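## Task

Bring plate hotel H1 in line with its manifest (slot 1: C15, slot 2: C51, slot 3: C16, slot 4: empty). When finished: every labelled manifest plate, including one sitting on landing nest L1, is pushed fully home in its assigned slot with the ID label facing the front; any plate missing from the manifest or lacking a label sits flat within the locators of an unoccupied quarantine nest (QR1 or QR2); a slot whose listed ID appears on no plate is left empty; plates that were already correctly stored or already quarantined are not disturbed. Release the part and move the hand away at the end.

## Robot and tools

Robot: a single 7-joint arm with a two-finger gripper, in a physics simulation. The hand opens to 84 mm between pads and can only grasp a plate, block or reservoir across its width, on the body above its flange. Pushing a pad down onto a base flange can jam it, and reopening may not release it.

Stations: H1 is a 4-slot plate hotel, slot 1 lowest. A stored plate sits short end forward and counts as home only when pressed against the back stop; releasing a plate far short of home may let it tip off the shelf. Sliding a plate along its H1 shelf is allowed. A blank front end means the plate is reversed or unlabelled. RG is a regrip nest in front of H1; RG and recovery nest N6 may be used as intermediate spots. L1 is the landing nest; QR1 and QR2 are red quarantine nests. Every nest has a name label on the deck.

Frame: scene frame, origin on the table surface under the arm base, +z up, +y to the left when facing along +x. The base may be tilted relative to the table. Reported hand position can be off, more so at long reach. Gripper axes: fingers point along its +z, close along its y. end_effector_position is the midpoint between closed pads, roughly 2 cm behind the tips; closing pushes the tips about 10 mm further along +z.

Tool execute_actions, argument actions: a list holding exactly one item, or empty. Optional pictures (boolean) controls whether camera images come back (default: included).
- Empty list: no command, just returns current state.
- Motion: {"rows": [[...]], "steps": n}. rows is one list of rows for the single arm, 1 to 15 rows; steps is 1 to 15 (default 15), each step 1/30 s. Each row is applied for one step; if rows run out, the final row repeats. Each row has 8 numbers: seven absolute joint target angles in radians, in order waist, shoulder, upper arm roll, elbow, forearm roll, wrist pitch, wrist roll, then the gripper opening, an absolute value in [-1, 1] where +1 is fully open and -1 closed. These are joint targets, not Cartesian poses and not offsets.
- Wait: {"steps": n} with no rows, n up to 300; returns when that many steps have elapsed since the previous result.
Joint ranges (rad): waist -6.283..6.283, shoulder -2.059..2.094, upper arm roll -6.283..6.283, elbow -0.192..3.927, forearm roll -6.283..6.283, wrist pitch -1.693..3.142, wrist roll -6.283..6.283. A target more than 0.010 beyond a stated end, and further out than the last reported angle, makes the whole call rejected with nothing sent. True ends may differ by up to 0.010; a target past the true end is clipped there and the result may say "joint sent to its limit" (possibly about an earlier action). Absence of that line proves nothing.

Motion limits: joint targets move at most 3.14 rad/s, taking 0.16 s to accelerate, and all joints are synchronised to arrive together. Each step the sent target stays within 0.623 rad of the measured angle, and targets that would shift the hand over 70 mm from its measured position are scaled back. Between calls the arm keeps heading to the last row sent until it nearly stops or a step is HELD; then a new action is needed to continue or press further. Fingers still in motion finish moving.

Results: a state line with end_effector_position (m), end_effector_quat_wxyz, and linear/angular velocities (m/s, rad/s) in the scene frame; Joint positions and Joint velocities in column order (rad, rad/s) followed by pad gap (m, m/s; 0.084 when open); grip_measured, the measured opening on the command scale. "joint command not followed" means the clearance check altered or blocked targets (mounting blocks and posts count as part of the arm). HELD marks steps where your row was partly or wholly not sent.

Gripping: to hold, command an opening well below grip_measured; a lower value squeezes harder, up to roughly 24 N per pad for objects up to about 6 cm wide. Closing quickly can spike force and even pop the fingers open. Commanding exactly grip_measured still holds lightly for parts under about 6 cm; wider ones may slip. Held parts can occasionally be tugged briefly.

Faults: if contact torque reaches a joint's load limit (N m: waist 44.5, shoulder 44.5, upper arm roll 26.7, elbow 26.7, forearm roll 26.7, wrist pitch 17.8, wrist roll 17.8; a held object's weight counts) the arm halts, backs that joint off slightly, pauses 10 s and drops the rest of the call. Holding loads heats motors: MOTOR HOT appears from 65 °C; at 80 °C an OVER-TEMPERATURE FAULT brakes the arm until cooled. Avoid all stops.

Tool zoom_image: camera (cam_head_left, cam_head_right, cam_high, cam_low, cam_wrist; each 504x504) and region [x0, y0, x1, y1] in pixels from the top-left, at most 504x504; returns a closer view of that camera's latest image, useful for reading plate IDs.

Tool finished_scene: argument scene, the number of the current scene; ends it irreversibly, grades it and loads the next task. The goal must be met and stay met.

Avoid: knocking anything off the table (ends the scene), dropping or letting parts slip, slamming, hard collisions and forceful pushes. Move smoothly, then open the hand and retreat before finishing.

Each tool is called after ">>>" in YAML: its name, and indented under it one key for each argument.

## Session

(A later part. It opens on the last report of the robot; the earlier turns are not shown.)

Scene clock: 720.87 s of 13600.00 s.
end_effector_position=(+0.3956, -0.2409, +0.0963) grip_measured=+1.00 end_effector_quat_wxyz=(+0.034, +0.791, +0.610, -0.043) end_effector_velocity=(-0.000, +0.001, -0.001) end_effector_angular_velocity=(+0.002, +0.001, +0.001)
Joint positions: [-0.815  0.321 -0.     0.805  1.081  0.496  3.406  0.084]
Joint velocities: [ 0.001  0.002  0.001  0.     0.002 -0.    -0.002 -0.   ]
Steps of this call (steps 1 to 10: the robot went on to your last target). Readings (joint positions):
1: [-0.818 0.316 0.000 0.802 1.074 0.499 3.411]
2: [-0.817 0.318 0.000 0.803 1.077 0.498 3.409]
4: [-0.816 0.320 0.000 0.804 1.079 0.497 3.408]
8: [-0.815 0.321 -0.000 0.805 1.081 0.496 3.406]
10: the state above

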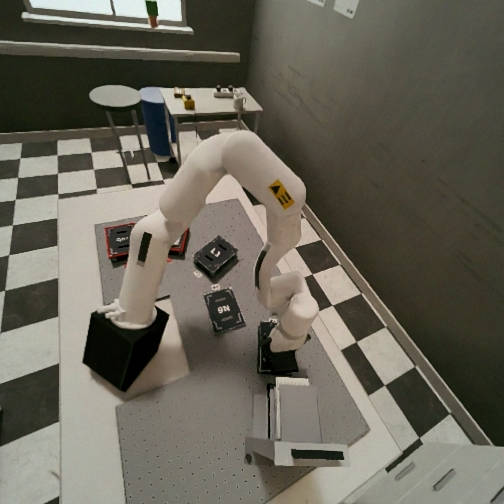

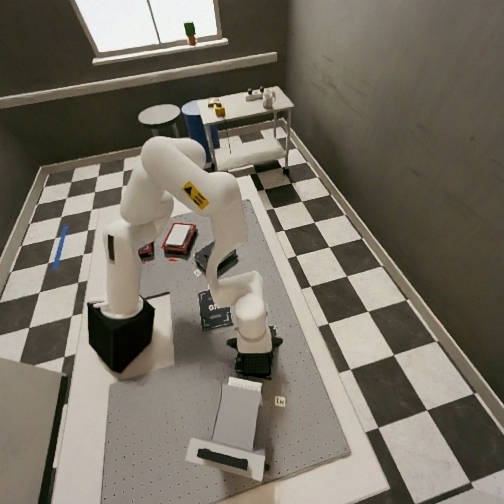

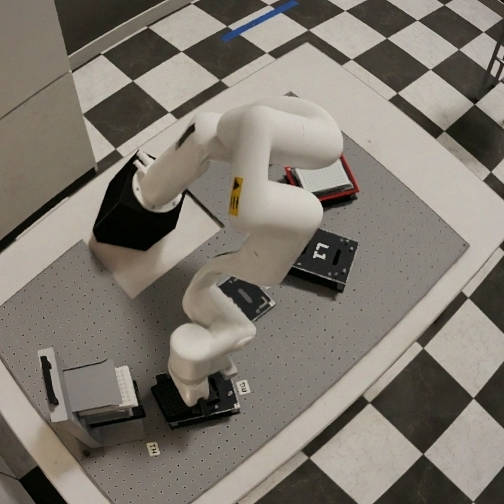

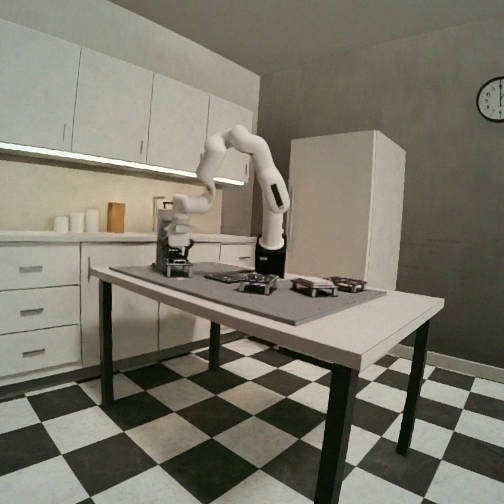

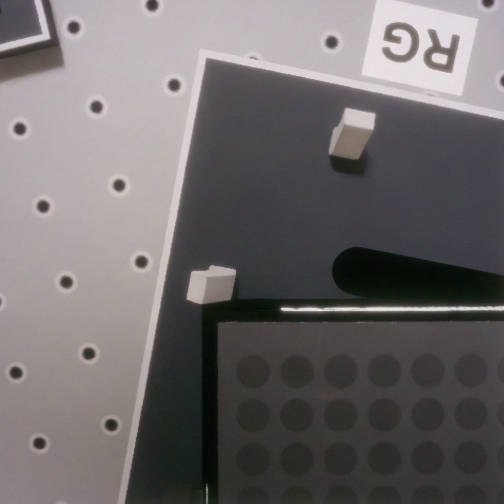

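>>> execute_actions:
  actions: []

Scene clock: 749.03 s of 13600.00 s.
end_effector_position=(+0.3955, -0.2407, +0.0961) grip_measured=+1.00 end_effector_quat_wxyz=(+0.034, +0.791, +0.610, -0.043) end_effector_velocity=(+0.000, +0.001, -0.000) end_effector_angular_velocity=(+0.001, -0.000, +0.001)
Joint positions: [-0.815  0.322  0.     0.805  1.081  0.496  3.406  0.084]
Joint velocities: [-0.    -0.     0.001  0.    -0.     0.001 -0.     0.   ]
Steps of this call (steps 1 to 30: the robot went on to your last target; steps 31 to 90: nothing new was sent; then 25.17 s passed at rest). Readings (joint positions):
1: [-0.815 0.321 -0.000 0.805 1.081 0.496 3.406]
2: [-0.815 0.321 -0.000 0.805 1.081 0.496 3.406]
4: [-0.815 0.322 -0.000 0.805 1.081 0.496 3.406]
8: [-0.815 0.322 -0.000 0.805 1.081 0.496 3.406]
90: the state above
The arm was judged still, so your last target was given up. Only a new action makes it travel on or press farther. Fingers that are still opening or closing keep moving.

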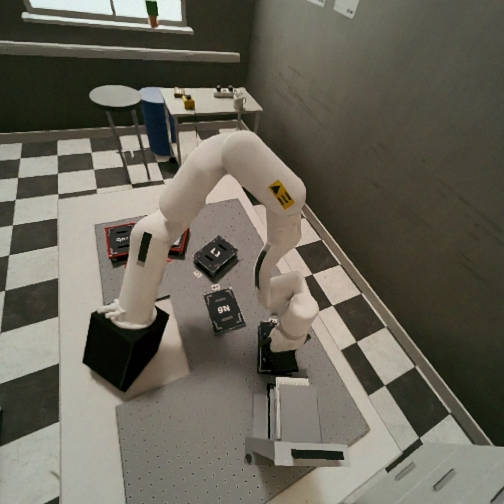

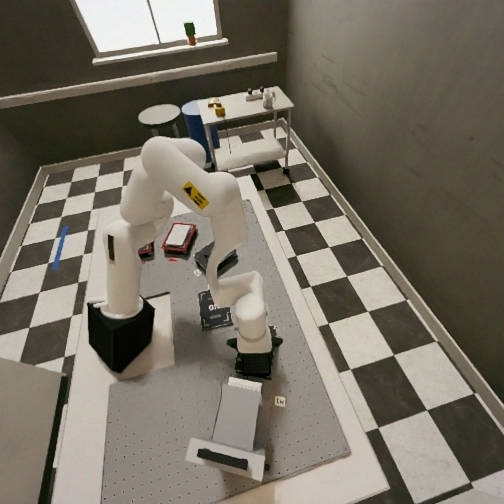

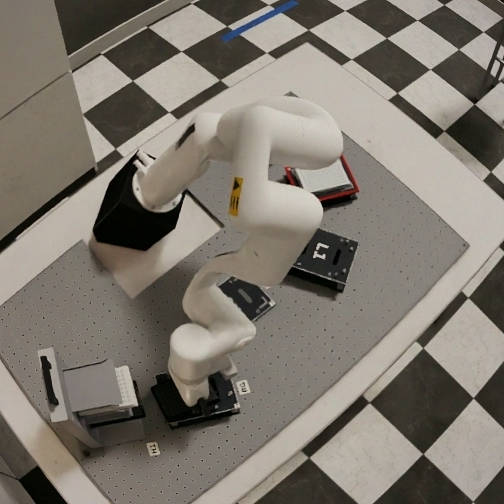

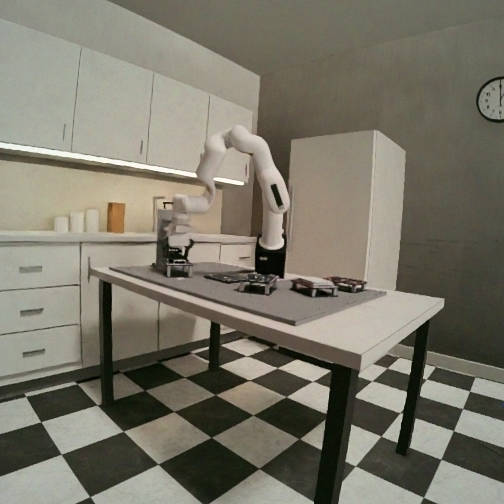

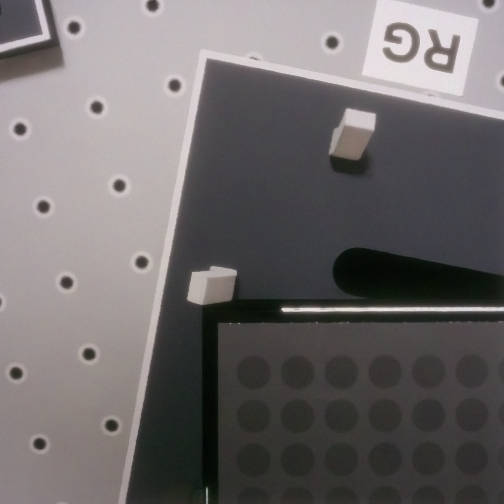

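>>> execute_actions:
  actions:
    - {"rows":[[-0.8141,0.3238,0,0.8060,1.0834,0.4947,3.4044,1],[-0.8141,0.3238,0,0.8060,1.0834,0.4947,3.4044,1],[-0.8141,0.3238,0,0.8060,1.0834,0.4947,3.4044,1],[-0.8141,0.3238,0,0.8060,1.0834,0.4947,3.4044,1],[-0.8141,0.3238,0,0.8060,1.0834,0.4947,3.4044,-1]],"steps":15}
  pictures: false

>>> execute_actions:
  actions:
    - {"rows":[[-0.8160,0.3197,0,0.8043,1.0789,0.4966,3.4077,-1],[-0.8190,0.3132,0,0.8015,1.0717,0.4997,3.4129,-1],[-0.8225,0.3057,0,0.7983,1.0635,0.5033,3.4188,-1],[-0.8262,0.2978,0,0.7949,1.0548,0.5070,3.4251,-1],[-0.8299,0.2898,0,0.7915,1.0460,0.5108,3.4314,-1],[-0.8336,0.2819,0,0.7881,1.0373,0.5146,3.4377,-1],[-0.8368,0.2750,0,0.7852,1.0297,0.5179,3.4431,-1],[-0.8389,0.2705,0,0.7833,1.0248,0.5200,3.4467,-1],[-0.8404,0.2697,0,0.7844,1.0262,0.5301,3.4608,-1],[-0.8427,0.2684,0,0.7861,1.0282,0.5452,3.4819,-1],[-0.8452,0.2671,0,0.7879,1.0304,0.5616,3.5047,-1],[-0.8476,0.2657,0,0.7897,1.0327,0.5780,3.5276,-1],[-0.8501,0.2644,0,0.7915,1.0349,0.5944,3.5505,-1],[-0.8526,0.2630,0,0.7933,1.0371,0.6108,3.5733,-1],[-0.8550,0.2617,0,0.7951,1.0393,0.6272,3.5962,-1]],"steps":15}
  pictures: false

>>> execute_actions:
  actions:
    - {"rows":[[-0.8570,0.2606,0,0.7965,1.0411,0.6398,3.6138,-1],[-0.8579,0.2601,0,0.7972,1.0419,0.6461,3.6226,-1],[-0.8579,0.2601,0,0.7972,1.0419,0.6461,3.6226,-1],[-0.8547,0.2655,0,0.7991,1.0478,0.6431,3.6187,-1],[-0.8516,0.2710,0,0.8011,1.0537,0.6400,3.6147,-1],[-0.8484,0.2764,0,0.8030,1.0596,0.6370,3.6108,-1],[-0.8453,0.2818,0,0.8050,1.0655,0.6339,3.6069,-1],[-0.8421,0.2873,0,0.8069,1.0714,0.6309,3.6030,-1],[-0.8389,0.2927,0,0.8089,1.0773,0.6278,3.5990,-1],[-0.8358,0.2981,0,0.8108,1.0832,0.6248,3.5951,-1],[-0.8326,0.3036,0,0.8128,1.0891,0.6218,3.5912,-1],[-0.8303,0.3076,0,0.8142,1.0935,0.6195,3.5882,-1],[-0.8279,0.3117,0,0.8157,1.0979,0.6172,3.5853,-1],[-0.8263,0.3144,0,0.8167,1.1009,0.6157,3.5833,-1],[-0.8247,0.3171,0,0.8177,1.1038,0.6142,3.5814,-1]],"steps":15}
  pictures: false

>>> execute_actions:
  actions:
    - {"rows":[[-0.8231,0.3198,0,0.8187,1.1068,0.6127,3.5794,-1]],"steps":8}

Scene clock: 778.53 s of 13600.00 s.
end_effector_position=(+0.3956, -0.2409, +0.0956) grip_measured=+0.94 end_effector_quat_wxyz=(+0.034, +0.791, +0.610, -0.043) end_effector_velocity=(-0.000, +0.001, -0.001) end_effector_angular_velocity=(+0.002, +0.001, +0.000)
Joint positions: [-0.814  0.324 -0.     0.806  1.083  0.495  3.404  0.082]
Joint velocities: [-0.     0.001  0.001  0.     0.     0.001 -0.     0.   ]
Steps of this call (steps 1 to 90: nothing new was sent; then 26.00 s passed at rest; steps 91 to 105: all 15 steps of this action). Readings (joint positions):
91: [-0.815 0.322 -0.000 0.805 1.081 0.496 3.406]
92: [-0.815 0.322 -0.000 0.805 1.082 0.495 3.406]
94: [-0.815 0.323 -0.000 0.806 1.082 0.495 3.405]
98: [-0.814 0.323 -0.000 0.806 1.083 0.495 3.405]
105: the state above

Scene clock: 779.03 s of 13600.00 s.
end_effector_position=(+0.3989, -0.2307, +0.1119) grip_measured=+0.94 end_effector_quat_wxyz=(+0.021, +0.814, +0.579, -0.026) end_effector_velocity=(+0.024, +0.074, -0.000) end_effector_angular_velocity=(+0.344, -0.124, -0.634)
Joint positions: [-0.846  0.268  0.     0.789  1.033  0.569  3.514  0.082]
Joint velocities: [-0.068 -0.048  0.005  0.036  0.036  0.42   0.588  0.   ]
Steps of this call (steps 1 to 15: all 15 steps of this action). Readings (joint positions):
1: [-0.814 0.323 -0.000 0.806 1.083 0.495 3.405]
2: [-0.815 0.323 -0.000 0.806 1.082 0.495 3.405]
4: [-0.817 0.318 0.001 0.803 1.076 0.498 3.410]
8: [-0.828 0.294 0.000 0.792 1.050 0.509 3.429]
15: the state above

Scene clock: 779.53 s of 13600.00 s.
end_effector_position=(+0.4038, -0.2173, +0.0960) grip_measured=+0.94 end_effector_quat_wxyz=(-0.000, +0.848, +0.531, +0.000) end_effector_velocity=(-0.001, +0.001, -0.045) end_effector_angular_velocity=(+0.002, +0.001, -0.004)
Joint positions: [-0.832  0.305  0.     0.813  1.09   0.621  3.59   0.082]
Joint velocities: [ 0.071  0.121 -0.     0.044  0.132 -0.064 -0.084 -0.   ]
Steps of this call (steps 1 to 15: all 15 steps of this action). Readings (joint positions):
1: [-0.848 0.266 0.000 0.791 1.034 0.583 3.534]
2: [-0.850 0.265 0.000 0.792 1.036 0.598 3.555]
4: [-0.854 0.263 0.000 0.795 1.039 0.622 3.589]
8: [-0.851 0.271 -0.000 0.801 1.053 0.636 3.609]
15: the state above

Scene clock: 779.80 s of 13600.00 s.
end_effector_position=(+0.4041, -0.2175, +0.0910) grip_measured=+0.94 end_effector_quat_wxyz=(+0.000, +0.848, +0.531, +0.000) end_effector_velocity=(+0.000, -0.000, -0.002) end_effector_angular_velocity=(-0.001, -0.001, +0.000)
Joint positions: [-0.823  0.319  0.     0.819  1.106  0.613  3.58   0.082]
Joint velocities: [ 0.004  0.006 -0.     0.002  0.009 -0.004 -0.007  0.   ]
Steps of this call (steps 1 to 8: all 8 steps of this action). Readings (joint positions):
1: [-0.830 0.309 0.000 0.814 1.094 0.619 3.588]
2: [-0.828 0.312 0.000 0.816 1.098 0.617 3.585]
4: [-0.825 0.316 0.000 0.818 1.103 0.615 3.582]
8: the state above

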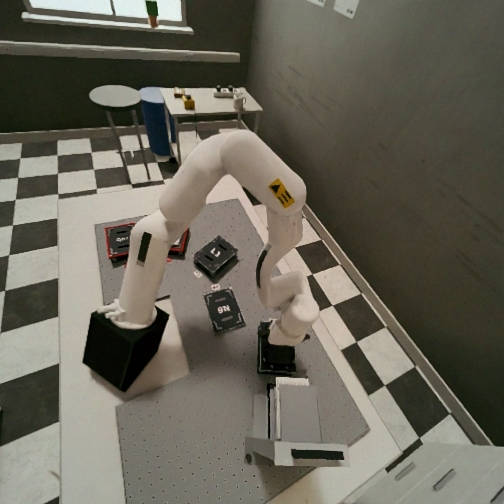

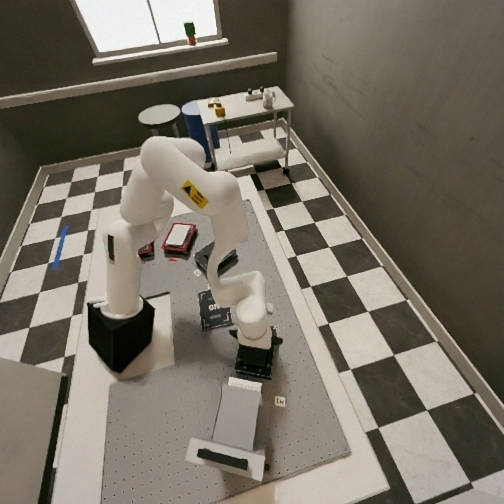

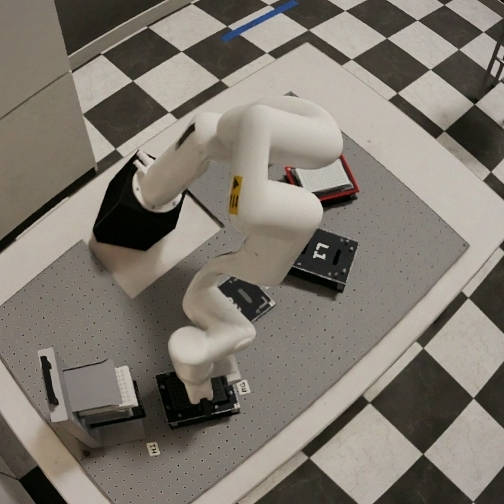

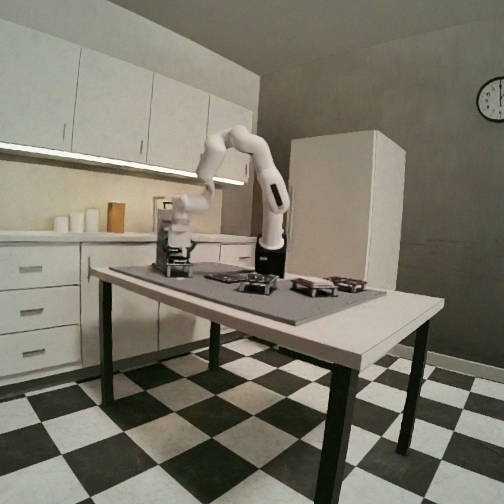

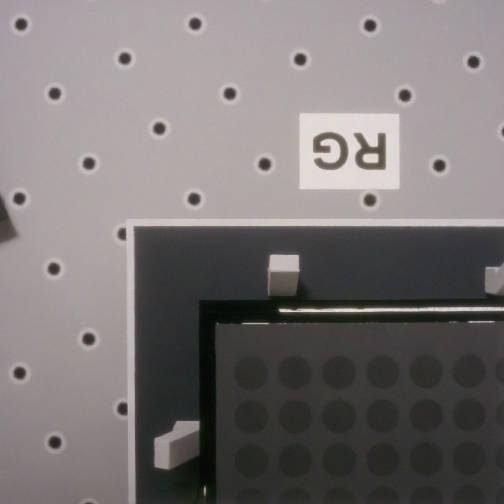

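>>> execute_actions:
  actions:
    - {"rows":[[-0.8215,0.3225,0,0.8197,1.1097,0.6112,3.5775,-1]],"steps":8}
  pictures: false

>>> execute_actions:
  actions:
    - {"rows":[[-0.8199,0.3252,0,0.8207,1.1127,0.6096,3.5755,-1]],"steps":8}
  pictures: false

Scene clock: 784.10 s of 13600.00 s.
end_effector_position=(+0.4040, -0.2174, +0.0899) grip_measured=+0.94 end_effector_quat_wxyz=(+0.000, +0.848, +0.531, +0.000) end_effector_velocity=(+0.003, +0.012, -0.012) end_effector_angular_velocity=(+0.018, +0.011, +0.017)
Joint positions: [-0.822  0.322  0.     0.82   1.109  0.612  3.578  0.082]
Joint velocities: [ 0.011  0.013  0.024  0.002  0.006 -0.008 -0.001  0.   ]
Steps of this call (steps 1 to 15: the robot went on to your last target; steps 16 to 90: nothing new was sent; then 1.03 s passed at rest; steps 91 to 98: all 8 steps of this action). Readings (joint positions):
91: [-0.823 0.320 -0.000 0.819 1.107 0.613 3.579]
92: [-0.823 0.320 -0.000 0.819 1.107 0.612 3.579]
94: [-0.822 0.321 -0.000 0.819 1.108 0.612 3.578]
98: the state above

Scene clock: 784.37 s of 13600.00 s.
end_effector_position=(+0.4039, -0.2175, +0.0888) grip_measured=+0.94 end_effector_quat_wxyz=(+0.000, +0.848, +0.531, +0.000) end_effector_velocity=(+0.000, -0.000, -0.000) end_effector_angular_velocity=(-0.000, -0.001, +0.001)
Joint positions: [-0.82   0.325  0.     0.821  1.112  0.61   3.576  0.082]
Joint velocities: [ 0.002  0.001 -0.001  0.001  0.003 -0.    -0.003  0.   ]
Steps of this call (steps 1 to 8: all 8 steps of this action). Readings (joint positions):
1: [-0.821 0.322 0.000 0.820 1.110 0.611 3.578]
2: [-0.821 0.323 0.000 0.820 1.110 0.611 3.577]
4: [-0.821 0.324 0.000 0.820 1.112 0.611 3.576]
8: the state above

>>> execute_actions:
  actions:
    - {"rows":[[-0.8183,0.3279,0,0.8217,1.1156,0.6081,3.5735,-1]],"steps":8}
  pictures: false

>>> execute_actions:
  actions:
    - {"rows":[[-0.8183,0.3279,0,0.8217,1.1156,0.6081,3.5735,1]],"steps":13}

Scene clock: 789.17 s of 13600.00 s.
end_effector_position=(+0.4038, -0.2176, +0.0878) grip_measured=+0.94 end_effector_quat_wxyz=(+0.000, +0.848, +0.531, -0.000) end_effector_velocity=(-0.000, +0.000, -0.000) end_effector_angular_velocity=(+0.001, +0.000, +0.000)
Joint positions: [-0.818  0.328 -0.     0.822  1.115  0.608  3.574  0.082]
Joint velocities: [ 0.001  0.    -0.001 -0.001  0.001  0.001 -0.002  0.   ]
Steps of this call (steps 1 to 15: the robot went on to your last target; steps 16 to 90: nothing new was sent; then 1.53 s passed at rest; steps 91 to 98: all 8 steps of this action). Readings (joint positions):
91: [-0.820 0.325 -0.000 0.821 1.113 0.610 3.575]
92: [-0.820 0.326 -0.000 0.821 1.113 0.609 3.575]
94: [-0.819 0.327 -0.000 0.821 1.114 0.609 3.574]
98: the state above

Scene clock: 789.60 s of 13600.00 s.
end_effector_position=(+0.4029, -0.2177, +0.0874) grip_measured=+1.00 end_effector_quat_wxyz=(-0.000, +0.848, +0.530, -0.001) end_effector_velocity=(+0.001, +0.001, +0.001) end_effector_angular_velocity=(+0.002, -0.002, -0.000)
Joint positions: [-0.818  0.329 -0.     0.821  1.115  0.608  3.573  0.084]
Joint velocities: [-0.    -0.003 -0.001 -0.001  0.     0.003  0.001  0.   ]
Steps of this call (steps 1 to 13: all 13 steps of this action). Readings (joint positions):
1: [-0.818 0.328 -0.000 0.822 1.115 0.608 3.574]
2: [-0.818 0.328 -0.000 0.822 1.115 0.608 3.574]
4: [-0.818 0.328 -0.000 0.822 1.116 0.608 3.574]
8: [-0.818 0.329 -0.000 0.821 1.116 0.607 3.573]
13: the state above

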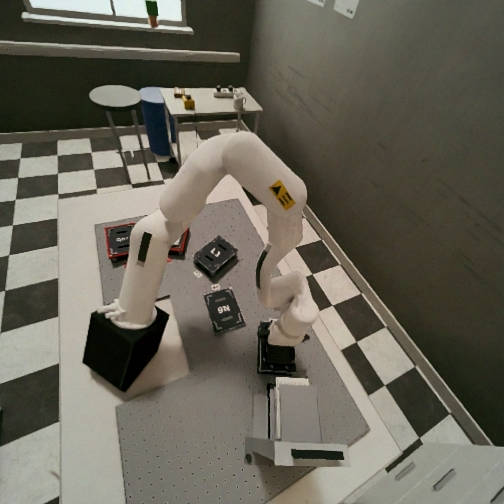

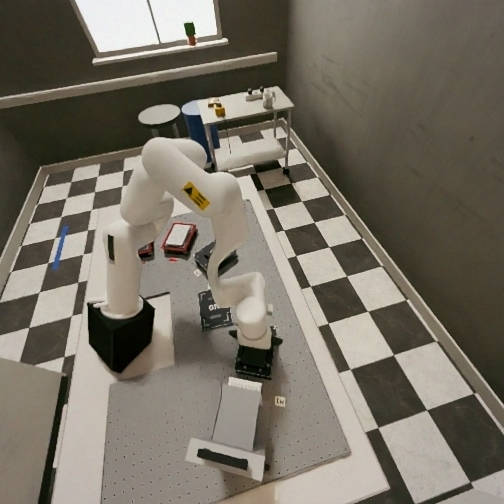

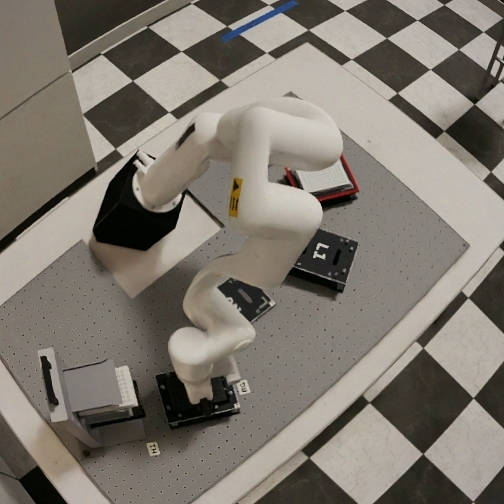

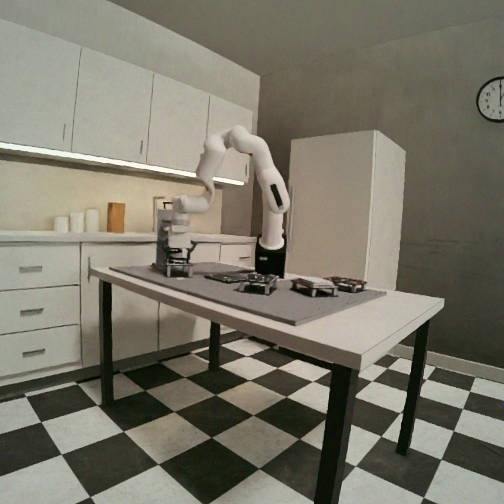

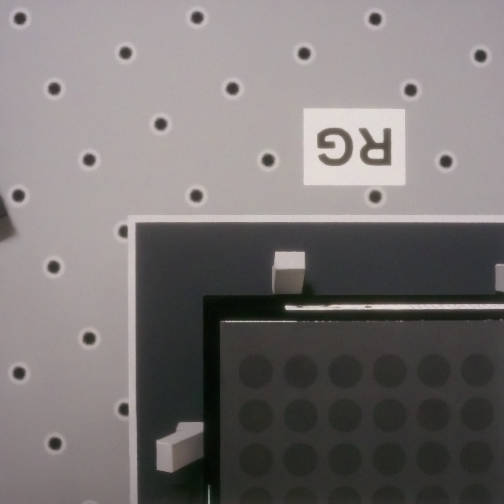

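>>> execute_actions:
  actions:
    - {"rows":[[-0.8199,0.3252,0,0.8207,1.1127,0.6096,3.5755,1],[-0.8231,0.3198,0,0.8187,1.1068,0.6127,3.5794,1],[-0.8279,0.3117,0,0.8157,1.0979,0.6172,3.5853,1],[-0.8326,0.3036,0,0.8128,1.0891,0.6218,3.5912,1],[-0.8389,0.2927,0,0.8089,1.0773,0.6278,3.5990,1],[-0.8453,0.2818,0,0.8050,1.0655,0.6339,3.6069,1],[-0.8516,0.2710,0,0.8011,1.0537,0.6400,3.6147,1],[-0.8579,0.2601,0,0.7972,1.0419,0.6461,3.6226,1]],"steps":9}
  pictures: false

>>> execute_actions:
  actions:
    - {"rows":[[-0.851,0.25,0,0.800,1.022,0.653,3.615,1],[-0.838,0.235,0,0.806,0.981,0.668,3.600,1],[-0.822,0.215,0,0.813,0.930,0.685,3.581,1],[-0.802,0.195,0,0.822,0.870,0.707,3.558,1],[-0.779,0.175,0,0.832,0.799,0.732,3.531,1],[-0.755,0.155,0,0.843,0.724,0.758,3.502,1],[-0.730,0.14,0,0.854,0.647,0.786,3.473,1],[-0.705,0.128,0,0.865,0.570,0.813,3.444,1],[-0.680,0.12,0,0.877,0.493,0.840,3.415,1],[-0.655,0.115,0,0.888,0.416,0.867,3.386,1],[-0.630,0.113,0,0.899,0.339,0.894,3.357,1],[-0.605,0.114,0,0.910,0.262,0.921,3.328,1],[-0.580,0.118,0,0.921,0.185,0.949,3.299,1],[-0.555,0.125,0,0.932,0.108,0.976,3.270,1],[-0.529,0.135,0,0.944,0.029,1.004,3.240,1]],"steps":15}
  pictures: false

>>> execute_actions:
  actions:
    - {"rows":[[-0.504,0.147,0,0.955,-0.048,1.031,3.211,1],[-0.480,0.162,0,0.966,-0.125,1.058,3.182,1],[-0.455,0.18,0,0.977,-0.202,1.085,3.153,1],[-0.430,0.2,0,0.988,-0.279,1.112,3.124,1],[-0.405,0.222,0,0.999,-0.356,1.140,3.095,1],[-0.380,0.247,0,1.011,-0.433,1.167,3.066,1],[-0.355,0.274,0,1.022,-0.510,1.194,3.037,1],[-0.330,0.303,0,1.033,-0.587,1.221,3.008,1],[-0.305,0.333,0,1.044,-0.664,1.248,2.978,1],[-0.281,0.364,0,1.054,-0.737,1.274,2.951,1],[-0.259,0.395,0,1.064,-0.806,1.298,2.925,1],[-0.239,0.424,0,1.073,-0.867,1.320,2.902,1],[-0.223,0.449,0,1.081,-0.918,1.338,2.883,1],[-0.210,0.47,0,1.086,-0.958,1.352,2.868,1],[-0.2010,0.4836,0,1.0902,-0.9846,1.3612,2.8576,1]],"steps":15}
  pictures: false

>>> execute_actions:
  actions:
    - {"rows":[[-0.1985,0.4966,0,1.0995,-0.9833,1.3604,2.8616,1],[-0.1958,0.5097,0,1.1088,-0.9820,1.3596,2.8655,1],[-0.1932,0.5227,0,1.1182,-0.9806,1.3588,2.8694,1],[-0.1906,0.5357,0,1.1277,-0.9793,1.3580,2.8733,1],[-0.1880,0.5488,0,1.1373,-0.9779,1.3573,2.8771,1],[-0.1854,0.5618,0,1.1470,-0.9765,1.3566,2.8808,1],[-0.1828,0.5749,0,1.1567,-0.9752,1.3559,2.8844,1],[-0.1802,0.5879,0,1.1665,-0.9738,1.3552,2.8879,1]],"steps":15}

Scene clock: 862.53 s of 13600.00 s.
end_effector_position=(+0.4041, -0.2176, +0.1030) grip_measured=+1.00 end_effector_quat_wxyz=(+0.000, +0.848, +0.531, +0.000) end_effector_velocity=(+0.003, -0.008, +0.107) end_effector_angular_velocity=(-0.021, -0.015, -0.002)
Joint positions: [-0.843  0.286  0.     0.807  1.07   0.631  3.604  0.084]
Joint velocities: [-0.162 -0.279 -0.009 -0.092 -0.289  0.145  0.189  0.   ]
Steps of this call (steps 1 to 15: the robot went on to your last target; steps 16 to 90: nothing new was sent; then 69.63 s passed at rest; steps 91 to 99: all 9 steps of this action). Readings (joint positions):
91: [-0.818 0.328 0.000 0.822 1.115 0.608 3.574]
92: [-0.819 0.327 0.000 0.821 1.115 0.609 3.574]
94: [-0.821 0.323 0.000 0.819 1.109 0.612 3.578]
98: [-0.837 0.296 0.000 0.810 1.080 0.626 3.597]
99: the state above

Scene clock: 863.03 s of 13600.00 s.
end_effector_position=(+0.4360, -0.1272, +0.1342) grip_measured=+1.00 end_effector_quat_wxyz=(-0.153, +0.484, +0.856, -0.104) end_effector_velocity=(-0.097, +0.166, +0.026) end_effector_angular_velocity=(+0.384, +1.690, +3.035)
Joint positions: [-0.653  0.125  0.001  0.89   0.412  0.868  3.384  0.084]
Joint velocities: [ 0.707 -0.091 -0.002  0.307 -2.177  0.766 -0.818 -0.   ]
Steps of this call (steps 1 to 15: all 15 steps of this action). Readings (joint positions):
1: [-0.847 0.278 -0.000 0.804 1.061 0.636 3.609]
2: [-0.850 0.270 -0.001 0.802 1.051 0.640 3.612]
4: [-0.846 0.253 -0.003 0.803 1.017 0.654 3.607]
8: [-0.801 0.200 -0.001 0.823 0.866 0.708 3.555]
15: the state above

Scene clock: 863.53 s of 13600.00 s.
end_effector_position=(+0.3967, -0.1655, +0.1452) grip_measured=+1.00 end_effector_quat_wxyz=(-0.532, -0.237, +0.739, -0.337) end_effector_velocity=(+0.112, -0.153, -0.021) end_effector_angular_velocity=(-0.167, +2.491, +2.066)
Joint positions: [-0.288  0.365  0.     1.051 -0.717  1.267  2.959  0.084]
Joint velocities: [ 0.664  0.864  0.006  0.292 -2.034  0.712 -0.765  0.   ]
Steps of this call (steps 1 to 15: all 15 steps of this action). Readings (joint positions):
1: [-0.629 0.123 0.001 0.900 0.338 0.894 3.357]
2: [-0.605 0.123 0.001 0.910 0.264 0.921 3.329]
4: [-0.556 0.130 0.001 0.932 0.113 0.974 3.272]
8: [-0.458 0.185 0.000 0.976 -0.192 1.082 3.157]
15: the state above

Scene clock: 864.03 s of 13600.00 s.
end_effector_position=(+0.4212, -0.1820, +0.1064) grip_measured=+1.00 end_effector_quat_wxyz=(+0.599, +0.375, -0.600, +0.376) end_effector_velocity=(+0.006, -0.001, -0.009) end_effector_angular_velocity=(-0.004, -0.004, +0.012)
Joint positions: [-0.182  0.584 -0.     1.164 -0.973  1.355  2.887  0.084]
Joint velocities: [ 0.009  0.031 -0.003  0.033 -0.006  0.001  0.008 -0.   ]
Steps of this call (steps 1 to 15: all 15 steps of this action). Readings (joint positions):
1: [-0.266 0.393 0.000 1.060 -0.782 1.290 2.934]
2: [-0.247 0.421 0.001 1.069 -0.840 1.310 2.913]
4: [-0.218 0.470 0.001 1.089 -0.920 1.338 2.886]
8: [-0.193 0.537 0.000 1.130 -0.967 1.354 2.879]
15: the state above

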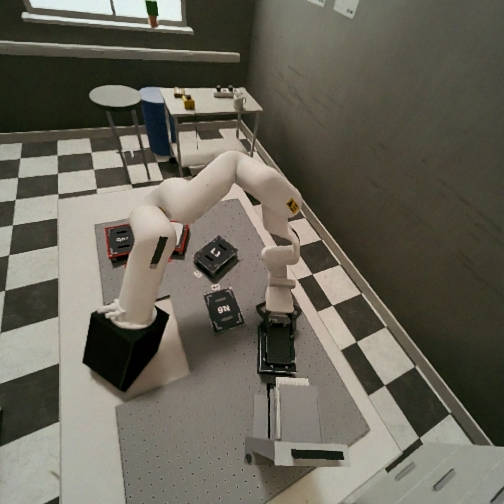

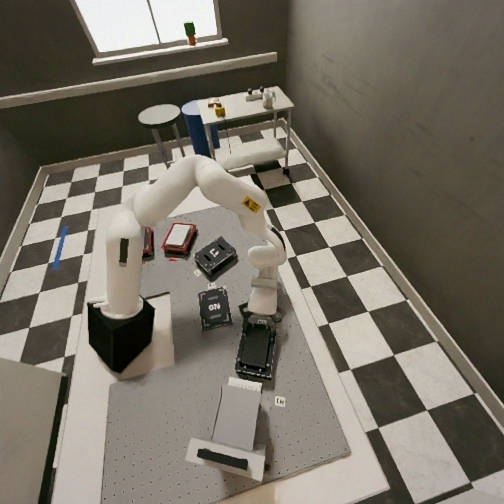

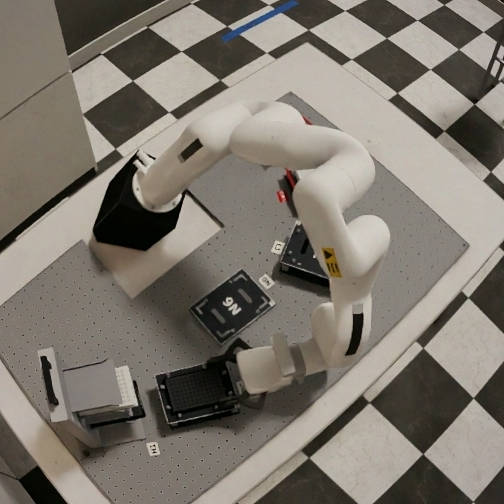

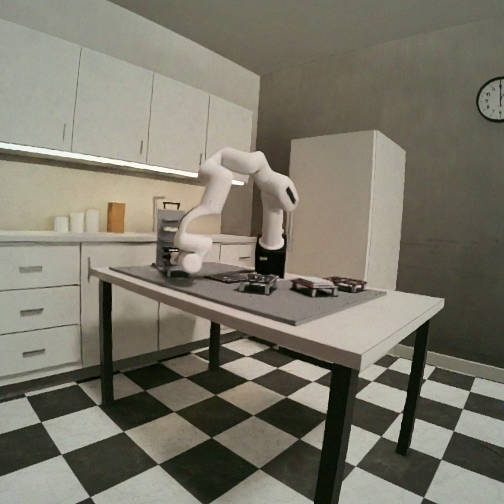

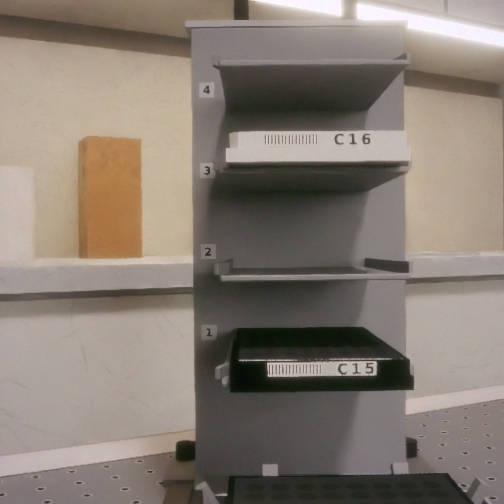

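>>> execute_actions:
  actions: []

>>> zoom_image:
  camera: "cam_wrist"
  region: [168, 420, 504, 504]

>>> zoom_image:
  camera: "cam_high"
  region: [140, 330, 280, 440]

Scene clock: 868.47 s of 13600.00 s.
end_effector_position=(+0.4213, -0.1818, +0.1052) grip_measured=+1.00 end_effector_quat_wxyz=(+0.599, +0.376, -0.599, +0.376) end_effector_velocity=(+0.000, -0.000, +0.000) end_effector_angular_velocity=(-0.001, +0.000, +0.001)
Joint positions: [-0.18   0.588  0.     1.166 -0.974  1.355  2.888  0.084]
Joint velocities: [-0.     0.    -0.001  0.    -0.001  0.     0.    -0.   ]
Steps of this call (steps 1 to 15: the robot went on to your last target; steps 16 to 90: nothing new was sent; then 1.43 s passed at rest). Readings (joint positions):
1: [-0.181 0.585 -0.000 1.165 -0.973 1.355 2.888]
2: [-0.181 0.586 -0.001 1.166 -0.973 1.355 2.888]
4: [-0.181 0.586 -0.001 1.166 -0.974 1.355 2.888]
8: [-0.180 0.587 -0.000 1.166 -0.974 1.355 2.888]
90: the state above
The arm was judged still, so your last target was given up. Only a new action makes it travel on or press farther. Fingers that are still opening or closing keep moving.

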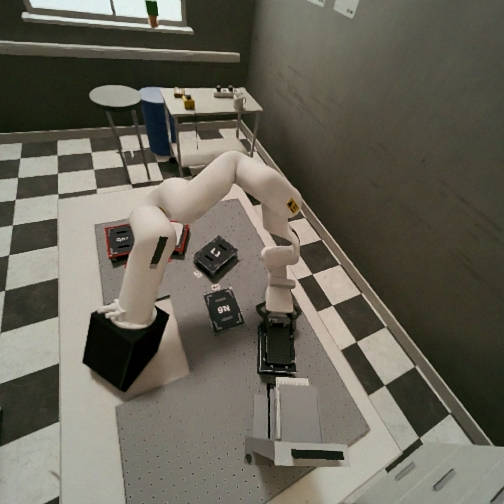

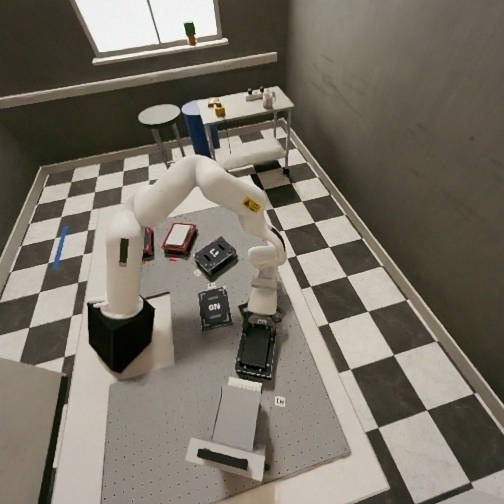

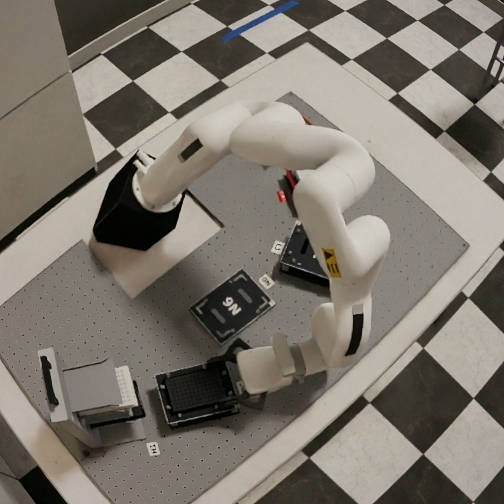

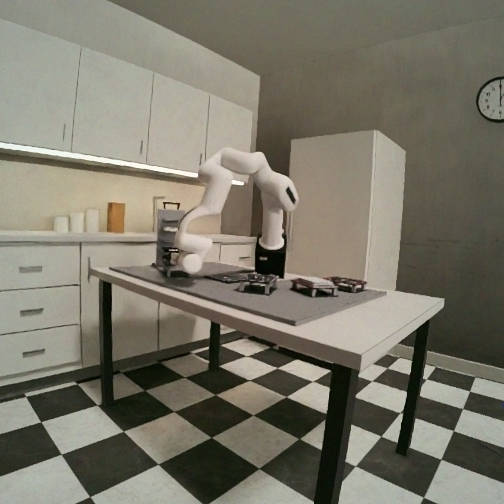

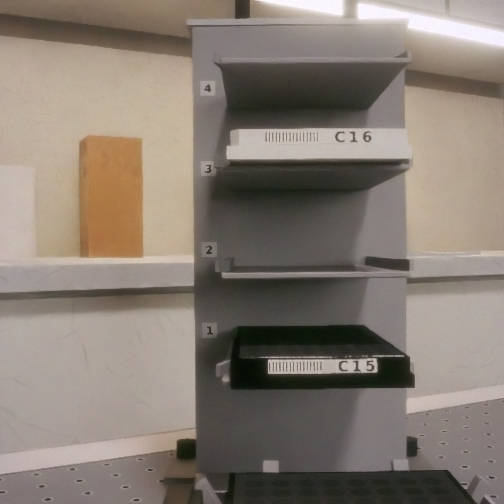

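Region (168, 420, 504, 504) of cam_wrist's 504x504 image, scaled by 1.500, with more detail than that image has; it fills the top 126 rows of this view, and the rest is white.

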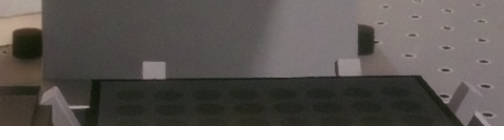

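Region (140, 330, 280, 440) of cam_high's 504x504 image, scaled by 3.600, with more detail than that image has; it fills the top 396 rows of this view, and the rest is white.

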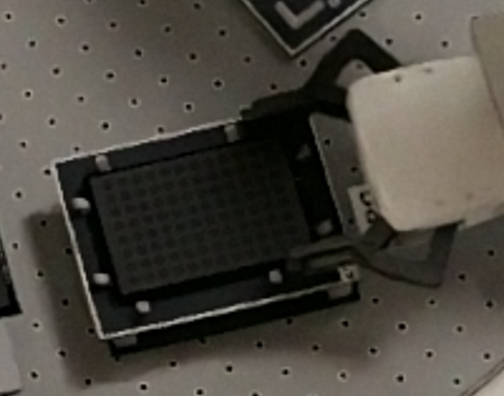

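>>> execute_actions:
  actions:
    - {"rows":[[-0.1793,0.5925,0,1.1701,-0.9733,1.3550,2.8891,1],[-0.1784,0.5972,0,1.1737,-0.9728,1.3548,2.8902,1],[-0.1778,0.6002,0,1.1761,-0.9725,1.3547,2.8910,1],[-0.1772,0.6033,0,1.1785,-0.9721,1.3546,2.8918,1],[-0.1766,0.6064,0,1.1809,-0.9718,1.3545,2.8925,1],[-0.1760,0.6095,0,1.1833,-0.9715,1.3544,2.8933,1]],"steps":11}
  pictures: false

>>> execute_actions:
  actions:
    - {"rows":[[-0.1754,0.6126,0,1.1857,-0.9711,1.3542,2.8940,1],[-0.1748,0.6156,0,1.1882,-0.9708,1.3541,2.8948,1],[-0.1742,0.6187,0,1.1906,-0.9704,1.3540,2.8955,1]],"steps":11}

Scene clock: 880.40 s of 13600.00 s.
end_effector_position=(+0.4212, -0.1817, +0.0984) grip_measured=+1.00 end_effector_quat_wxyz=(+0.599, +0.376, -0.599, +0.376) end_effector_velocity=(+0.001, -0.001, -0.005) end_effector_angular_velocity=(-0.003, -0.004, -0.001)
Joint positions: [-0.176  0.608  0.     1.182 -0.972  1.354  2.893  0.084]
Joint velocities: [ 0.003  0.017 -0.002  0.017  0.002  0.     0.005  0.   ]
Steps of this call (steps 1 to 90: nothing new was sent; then 8.57 s passed at rest; steps 91 to 101: all 11 steps of this action). Readings (joint positions):
91: [-0.180 0.588 -0.000 1.167 -0.974 1.355 2.888]
92: [-0.180 0.589 -0.000 1.167 -0.974 1.355 2.888]
94: [-0.179 0.593 -0.000 1.171 -0.973 1.355 2.889]
98: [-0.177 0.605 0.000 1.179 -0.972 1.355 2.892]
101: the state above

Scene clock: 880.77 s of 13600.00 s.
end_effector_position=(+0.4214, -0.1818, +0.0952) grip_measured=+1.00 end_effector_quat_wxyz=(+0.599, +0.376, -0.599, +0.376) end_effector_velocity=(+0.001, -0.000, -0.001) end_effector_angular_velocity=(-0.000, -0.002, +0.000)
Joint positions: [-0.174  0.618  0.     1.19  -0.97   1.354  2.895  0.084]
Joint velocities: [ 0.     0.003 -0.001  0.004  0.    -0.     0.001 -0.   ]
Steps of this call (steps 1 to 11: all 11 steps of this action). Readings (joint positions):
1: [-0.176 0.609 0.000 1.183 -0.972 1.354 2.893]
2: [-0.176 0.610 -0.000 1.183 -0.971 1.354 2.893]
4: [-0.175 0.613 -0.000 1.186 -0.971 1.354 2.894]
8: [-0.174 0.618 0.000 1.190 -0.971 1.354 2.895]
11: the state above

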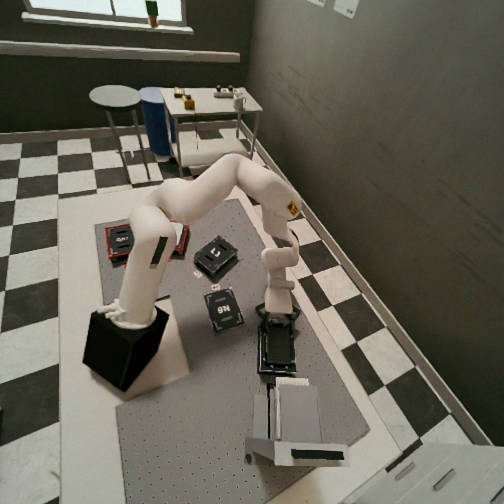

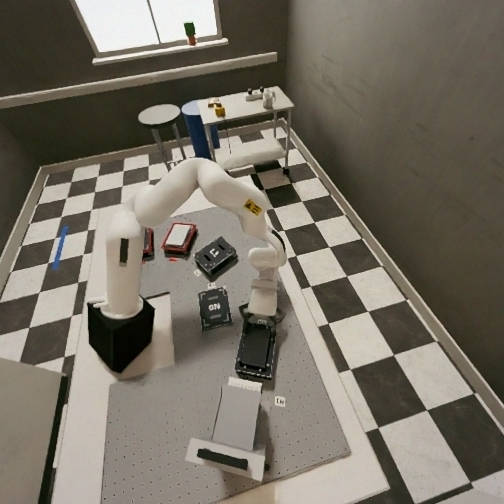

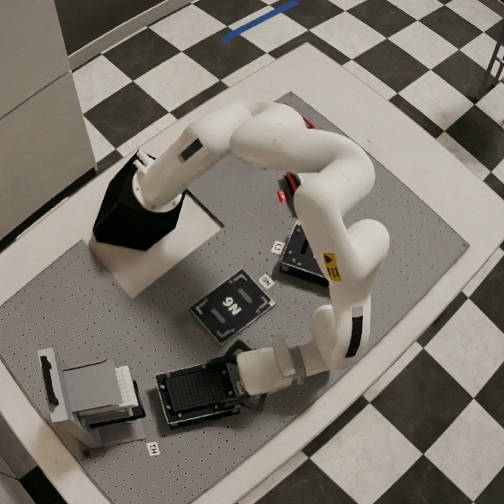

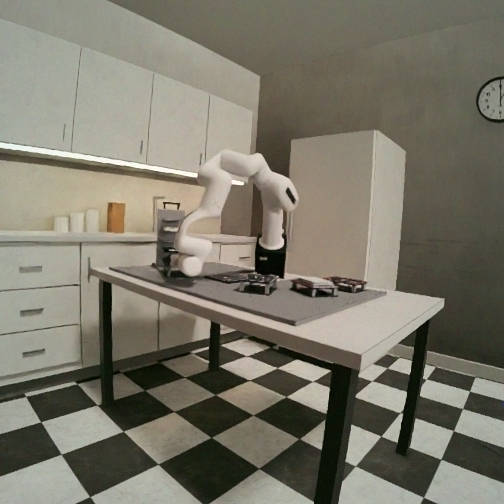

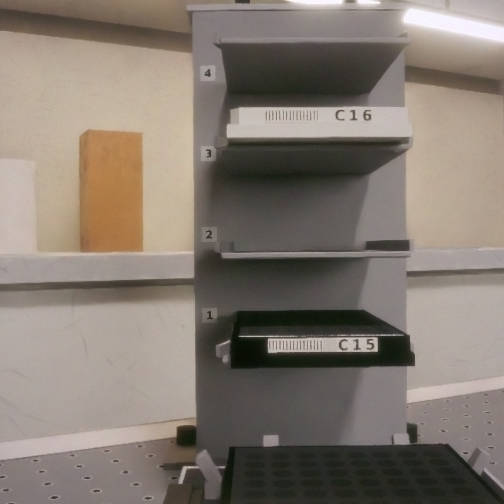

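>>> execute_actions:
  actions:
    - {"rows":[[-0.1736,0.6218,0,1.1931,-0.9701,1.3539,2.8962,1]],"steps":9}
  pictures: false

>>> execute_actions:
  actions:
    - {"rows":[[-0.1730,0.6249,0,1.1955,-0.9697,1.3538,2.8969,1]],"steps":9}
  pictures: false

>>> execute_actions:
  actions:
    - {"rows":[[-0.1725,0.6274,0,1.1975,-0.9694,1.3537,2.8975,1]],"steps":9}
  pictures: false

>>> execute_actions:
  actions:
    - {"rows":[[-0.1736,0.6218,0,1.1931,-0.9701,1.3539,2.8962,1]],"steps":9}

>>> zoom_image:
  camera: "cam_high"
  region: [170, 340, 270, 430]

Scene clock: 888.90 s of 13600.00 s.
end_effector_position=(+0.4214, -0.1818, +0.0941) grip_measured=+1.00 end_effector_quat_wxyz=(+0.599, +0.376, -0.599, +0.376) end_effector_velocity=(+0.001, -0.001, +0.000) end_effector_angular_velocity=(-0.002, -0.002, +0.001)
Joint positions: [-0.174  0.622  0.     1.193 -0.97   1.354  2.896  0.084]
Joint velocities: [ 0.     0.001 -0.002  0.002 -0.001 -0.     0.001 -0.   ]
Steps of this call (steps 1 to 15: the robot went on to your last target; steps 16 to 90: nothing new was sent; then 4.83 s passed at rest; steps 91 to 99: all 9 steps of this action). Readings (joint positions):
91: [-0.174 0.619 -0.000 1.191 -0.970 1.354 2.896]
92: [-0.174 0.619 -0.000 1.191 -0.970 1.354 2.896]
94: [-0.174 0.621 -0.000 1.192 -0.970 1.354 2.896]
98: [-0.174 0.622 0.000 1.193 -0.970 1.354 2.896]
99: the state above

Scene clock: 889.20 s of 13600.00 s.
end_effector_position=(+0.4214, -0.1819, +0.0934) grip_measured=+1.00 end_effector_quat_wxyz=(+0.599, +0.376, -0.599, +0.376) end_effector_velocity=(+0.000, +0.000, -0.000) end_effector_angular_velocity=(-0.000, -0.000, +0.000)
Joint positions: [-0.173  0.624 -0.     1.195 -0.97   1.354  2.897  0.084]
Joint velocities: [0.    0.001 0.    0.001 0.    0.    0.001 0.   ]
Steps of this call (steps 1 to 9: all 9 steps of this action). Readings (joint positions):
1: [-0.174 0.622 0.000 1.193 -0.970 1.354 2.896]
2: [-0.174 0.622 -0.000 1.194 -0.970 1.354 2.896]
4: [-0.173 0.624 -0.000 1.195 -0.970 1.354 2.897]
8: [-0.173 0.624 -0.000 1.195 -0.970 1.354 2.897]
9: the state above

Scene clock: 889.50 s of 13600.00 s.
end_effector_position=(+0.4214, -0.1820, +0.0929) grip_measured=+1.00 end_effector_quat_wxyz=(+0.599, +0.375, -0.599, +0.376) end_effector_velocity=(-0.000, -0.000, -0.001) end_effector_angular_velocity=(+0.000, -0.000, -0.001)
Joint positions: [-0.173  0.627 -0.     1.197 -0.969  1.355  2.897  0.084]
Joint velocities: [ 0.     0.002 -0.001  0.001  0.001 -0.001  0.001  0.   ]
Steps of this call (steps 1 to 9: all 9 steps of this action). Readings (joint positions):
1: [-0.173 0.625 -0.000 1.195 -0.970 1.354 2.897]
2: [-0.173 0.625 -0.000 1.196 -0.970 1.354 2.897]
4: [-0.173 0.626 -0.000 1.197 -0.970 1.355 2.897]
8: [-0.173 0.627 -0.000 1.197 -0.969 1.355 2.897]
9: the state above

Scene clock: 889.80 s of 13600.00 s.
end_effector_position=(+0.4214, -0.1818, +0.0935) grip_measured=+1.00 end_effector_quat_wxyz=(+0.598, +0.376, -0.599, +0.376) end_effector_velocity=(-0.000, +0.000, +0.001) end_effector_angular_velocity=(-0.001, +0.001, -0.001)
Joint positions: [-0.174  0.623  0.     1.193 -0.97   1.353  2.897  0.084]
Joint velocities: [-0.    -0.003 -0.    -0.003  0.     0.001 -0.001  0.   ]
Steps of this call (steps 1 to 9: all 9 steps of this action). Readings (joint positions):
1: [-0.173 0.627 -0.000 1.197 -0.969 1.355 2.897]
2: [-0.173 0.626 -0.000 1.196 -0.970 1.355 2.897]
4: [-0.173 0.624 -0.000 1.195 -0.970 1.353 2.897]
8: [-0.174 0.623 0.000 1.194 -0.970 1.353 2.897]
9: the state above

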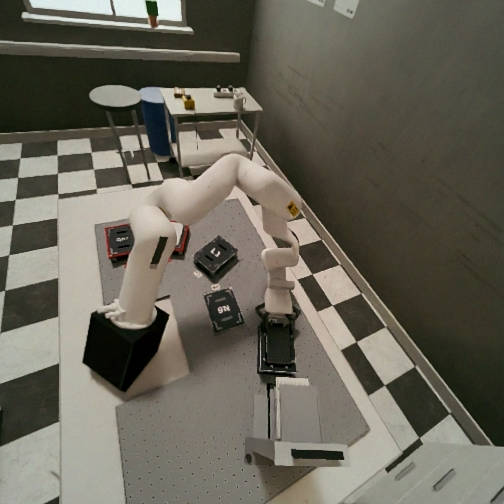

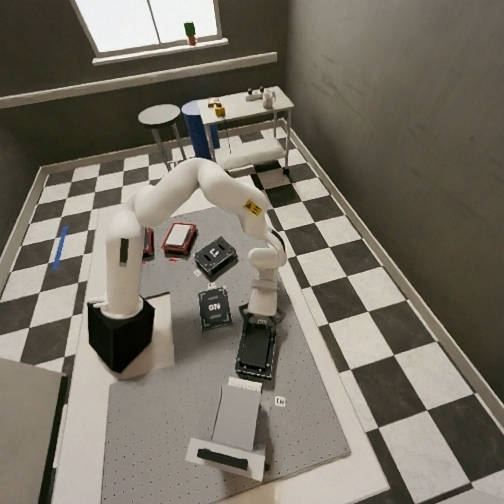

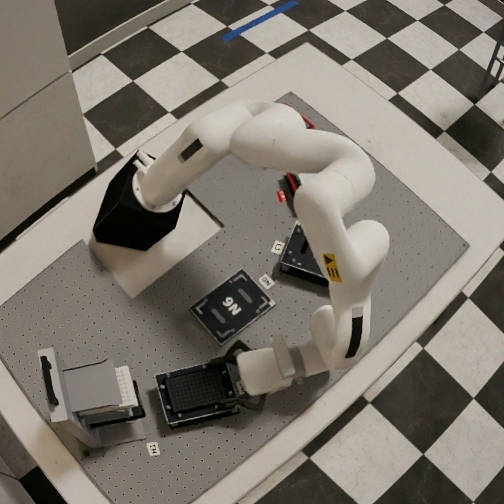

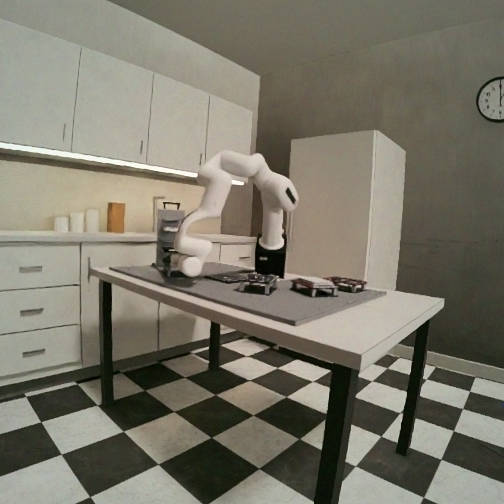

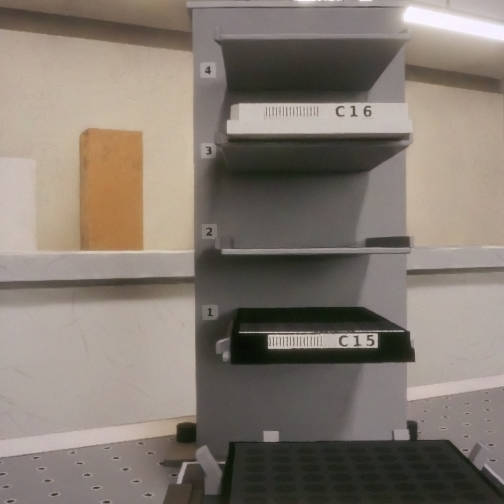

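Region (170, 340, 270, 430) of cam_high's 504x504 image, scaled by 5.040, with more detail than that image has; it fills the top 454 rows of this view, and the rest is white.

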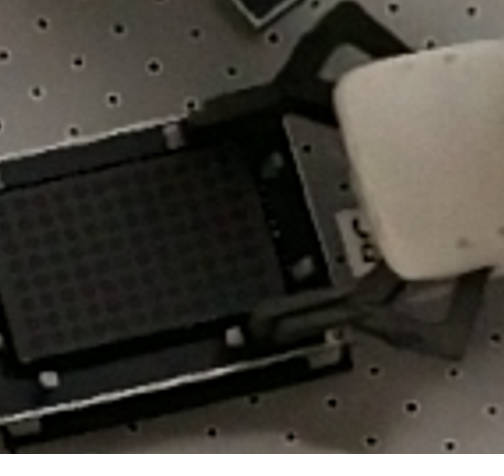

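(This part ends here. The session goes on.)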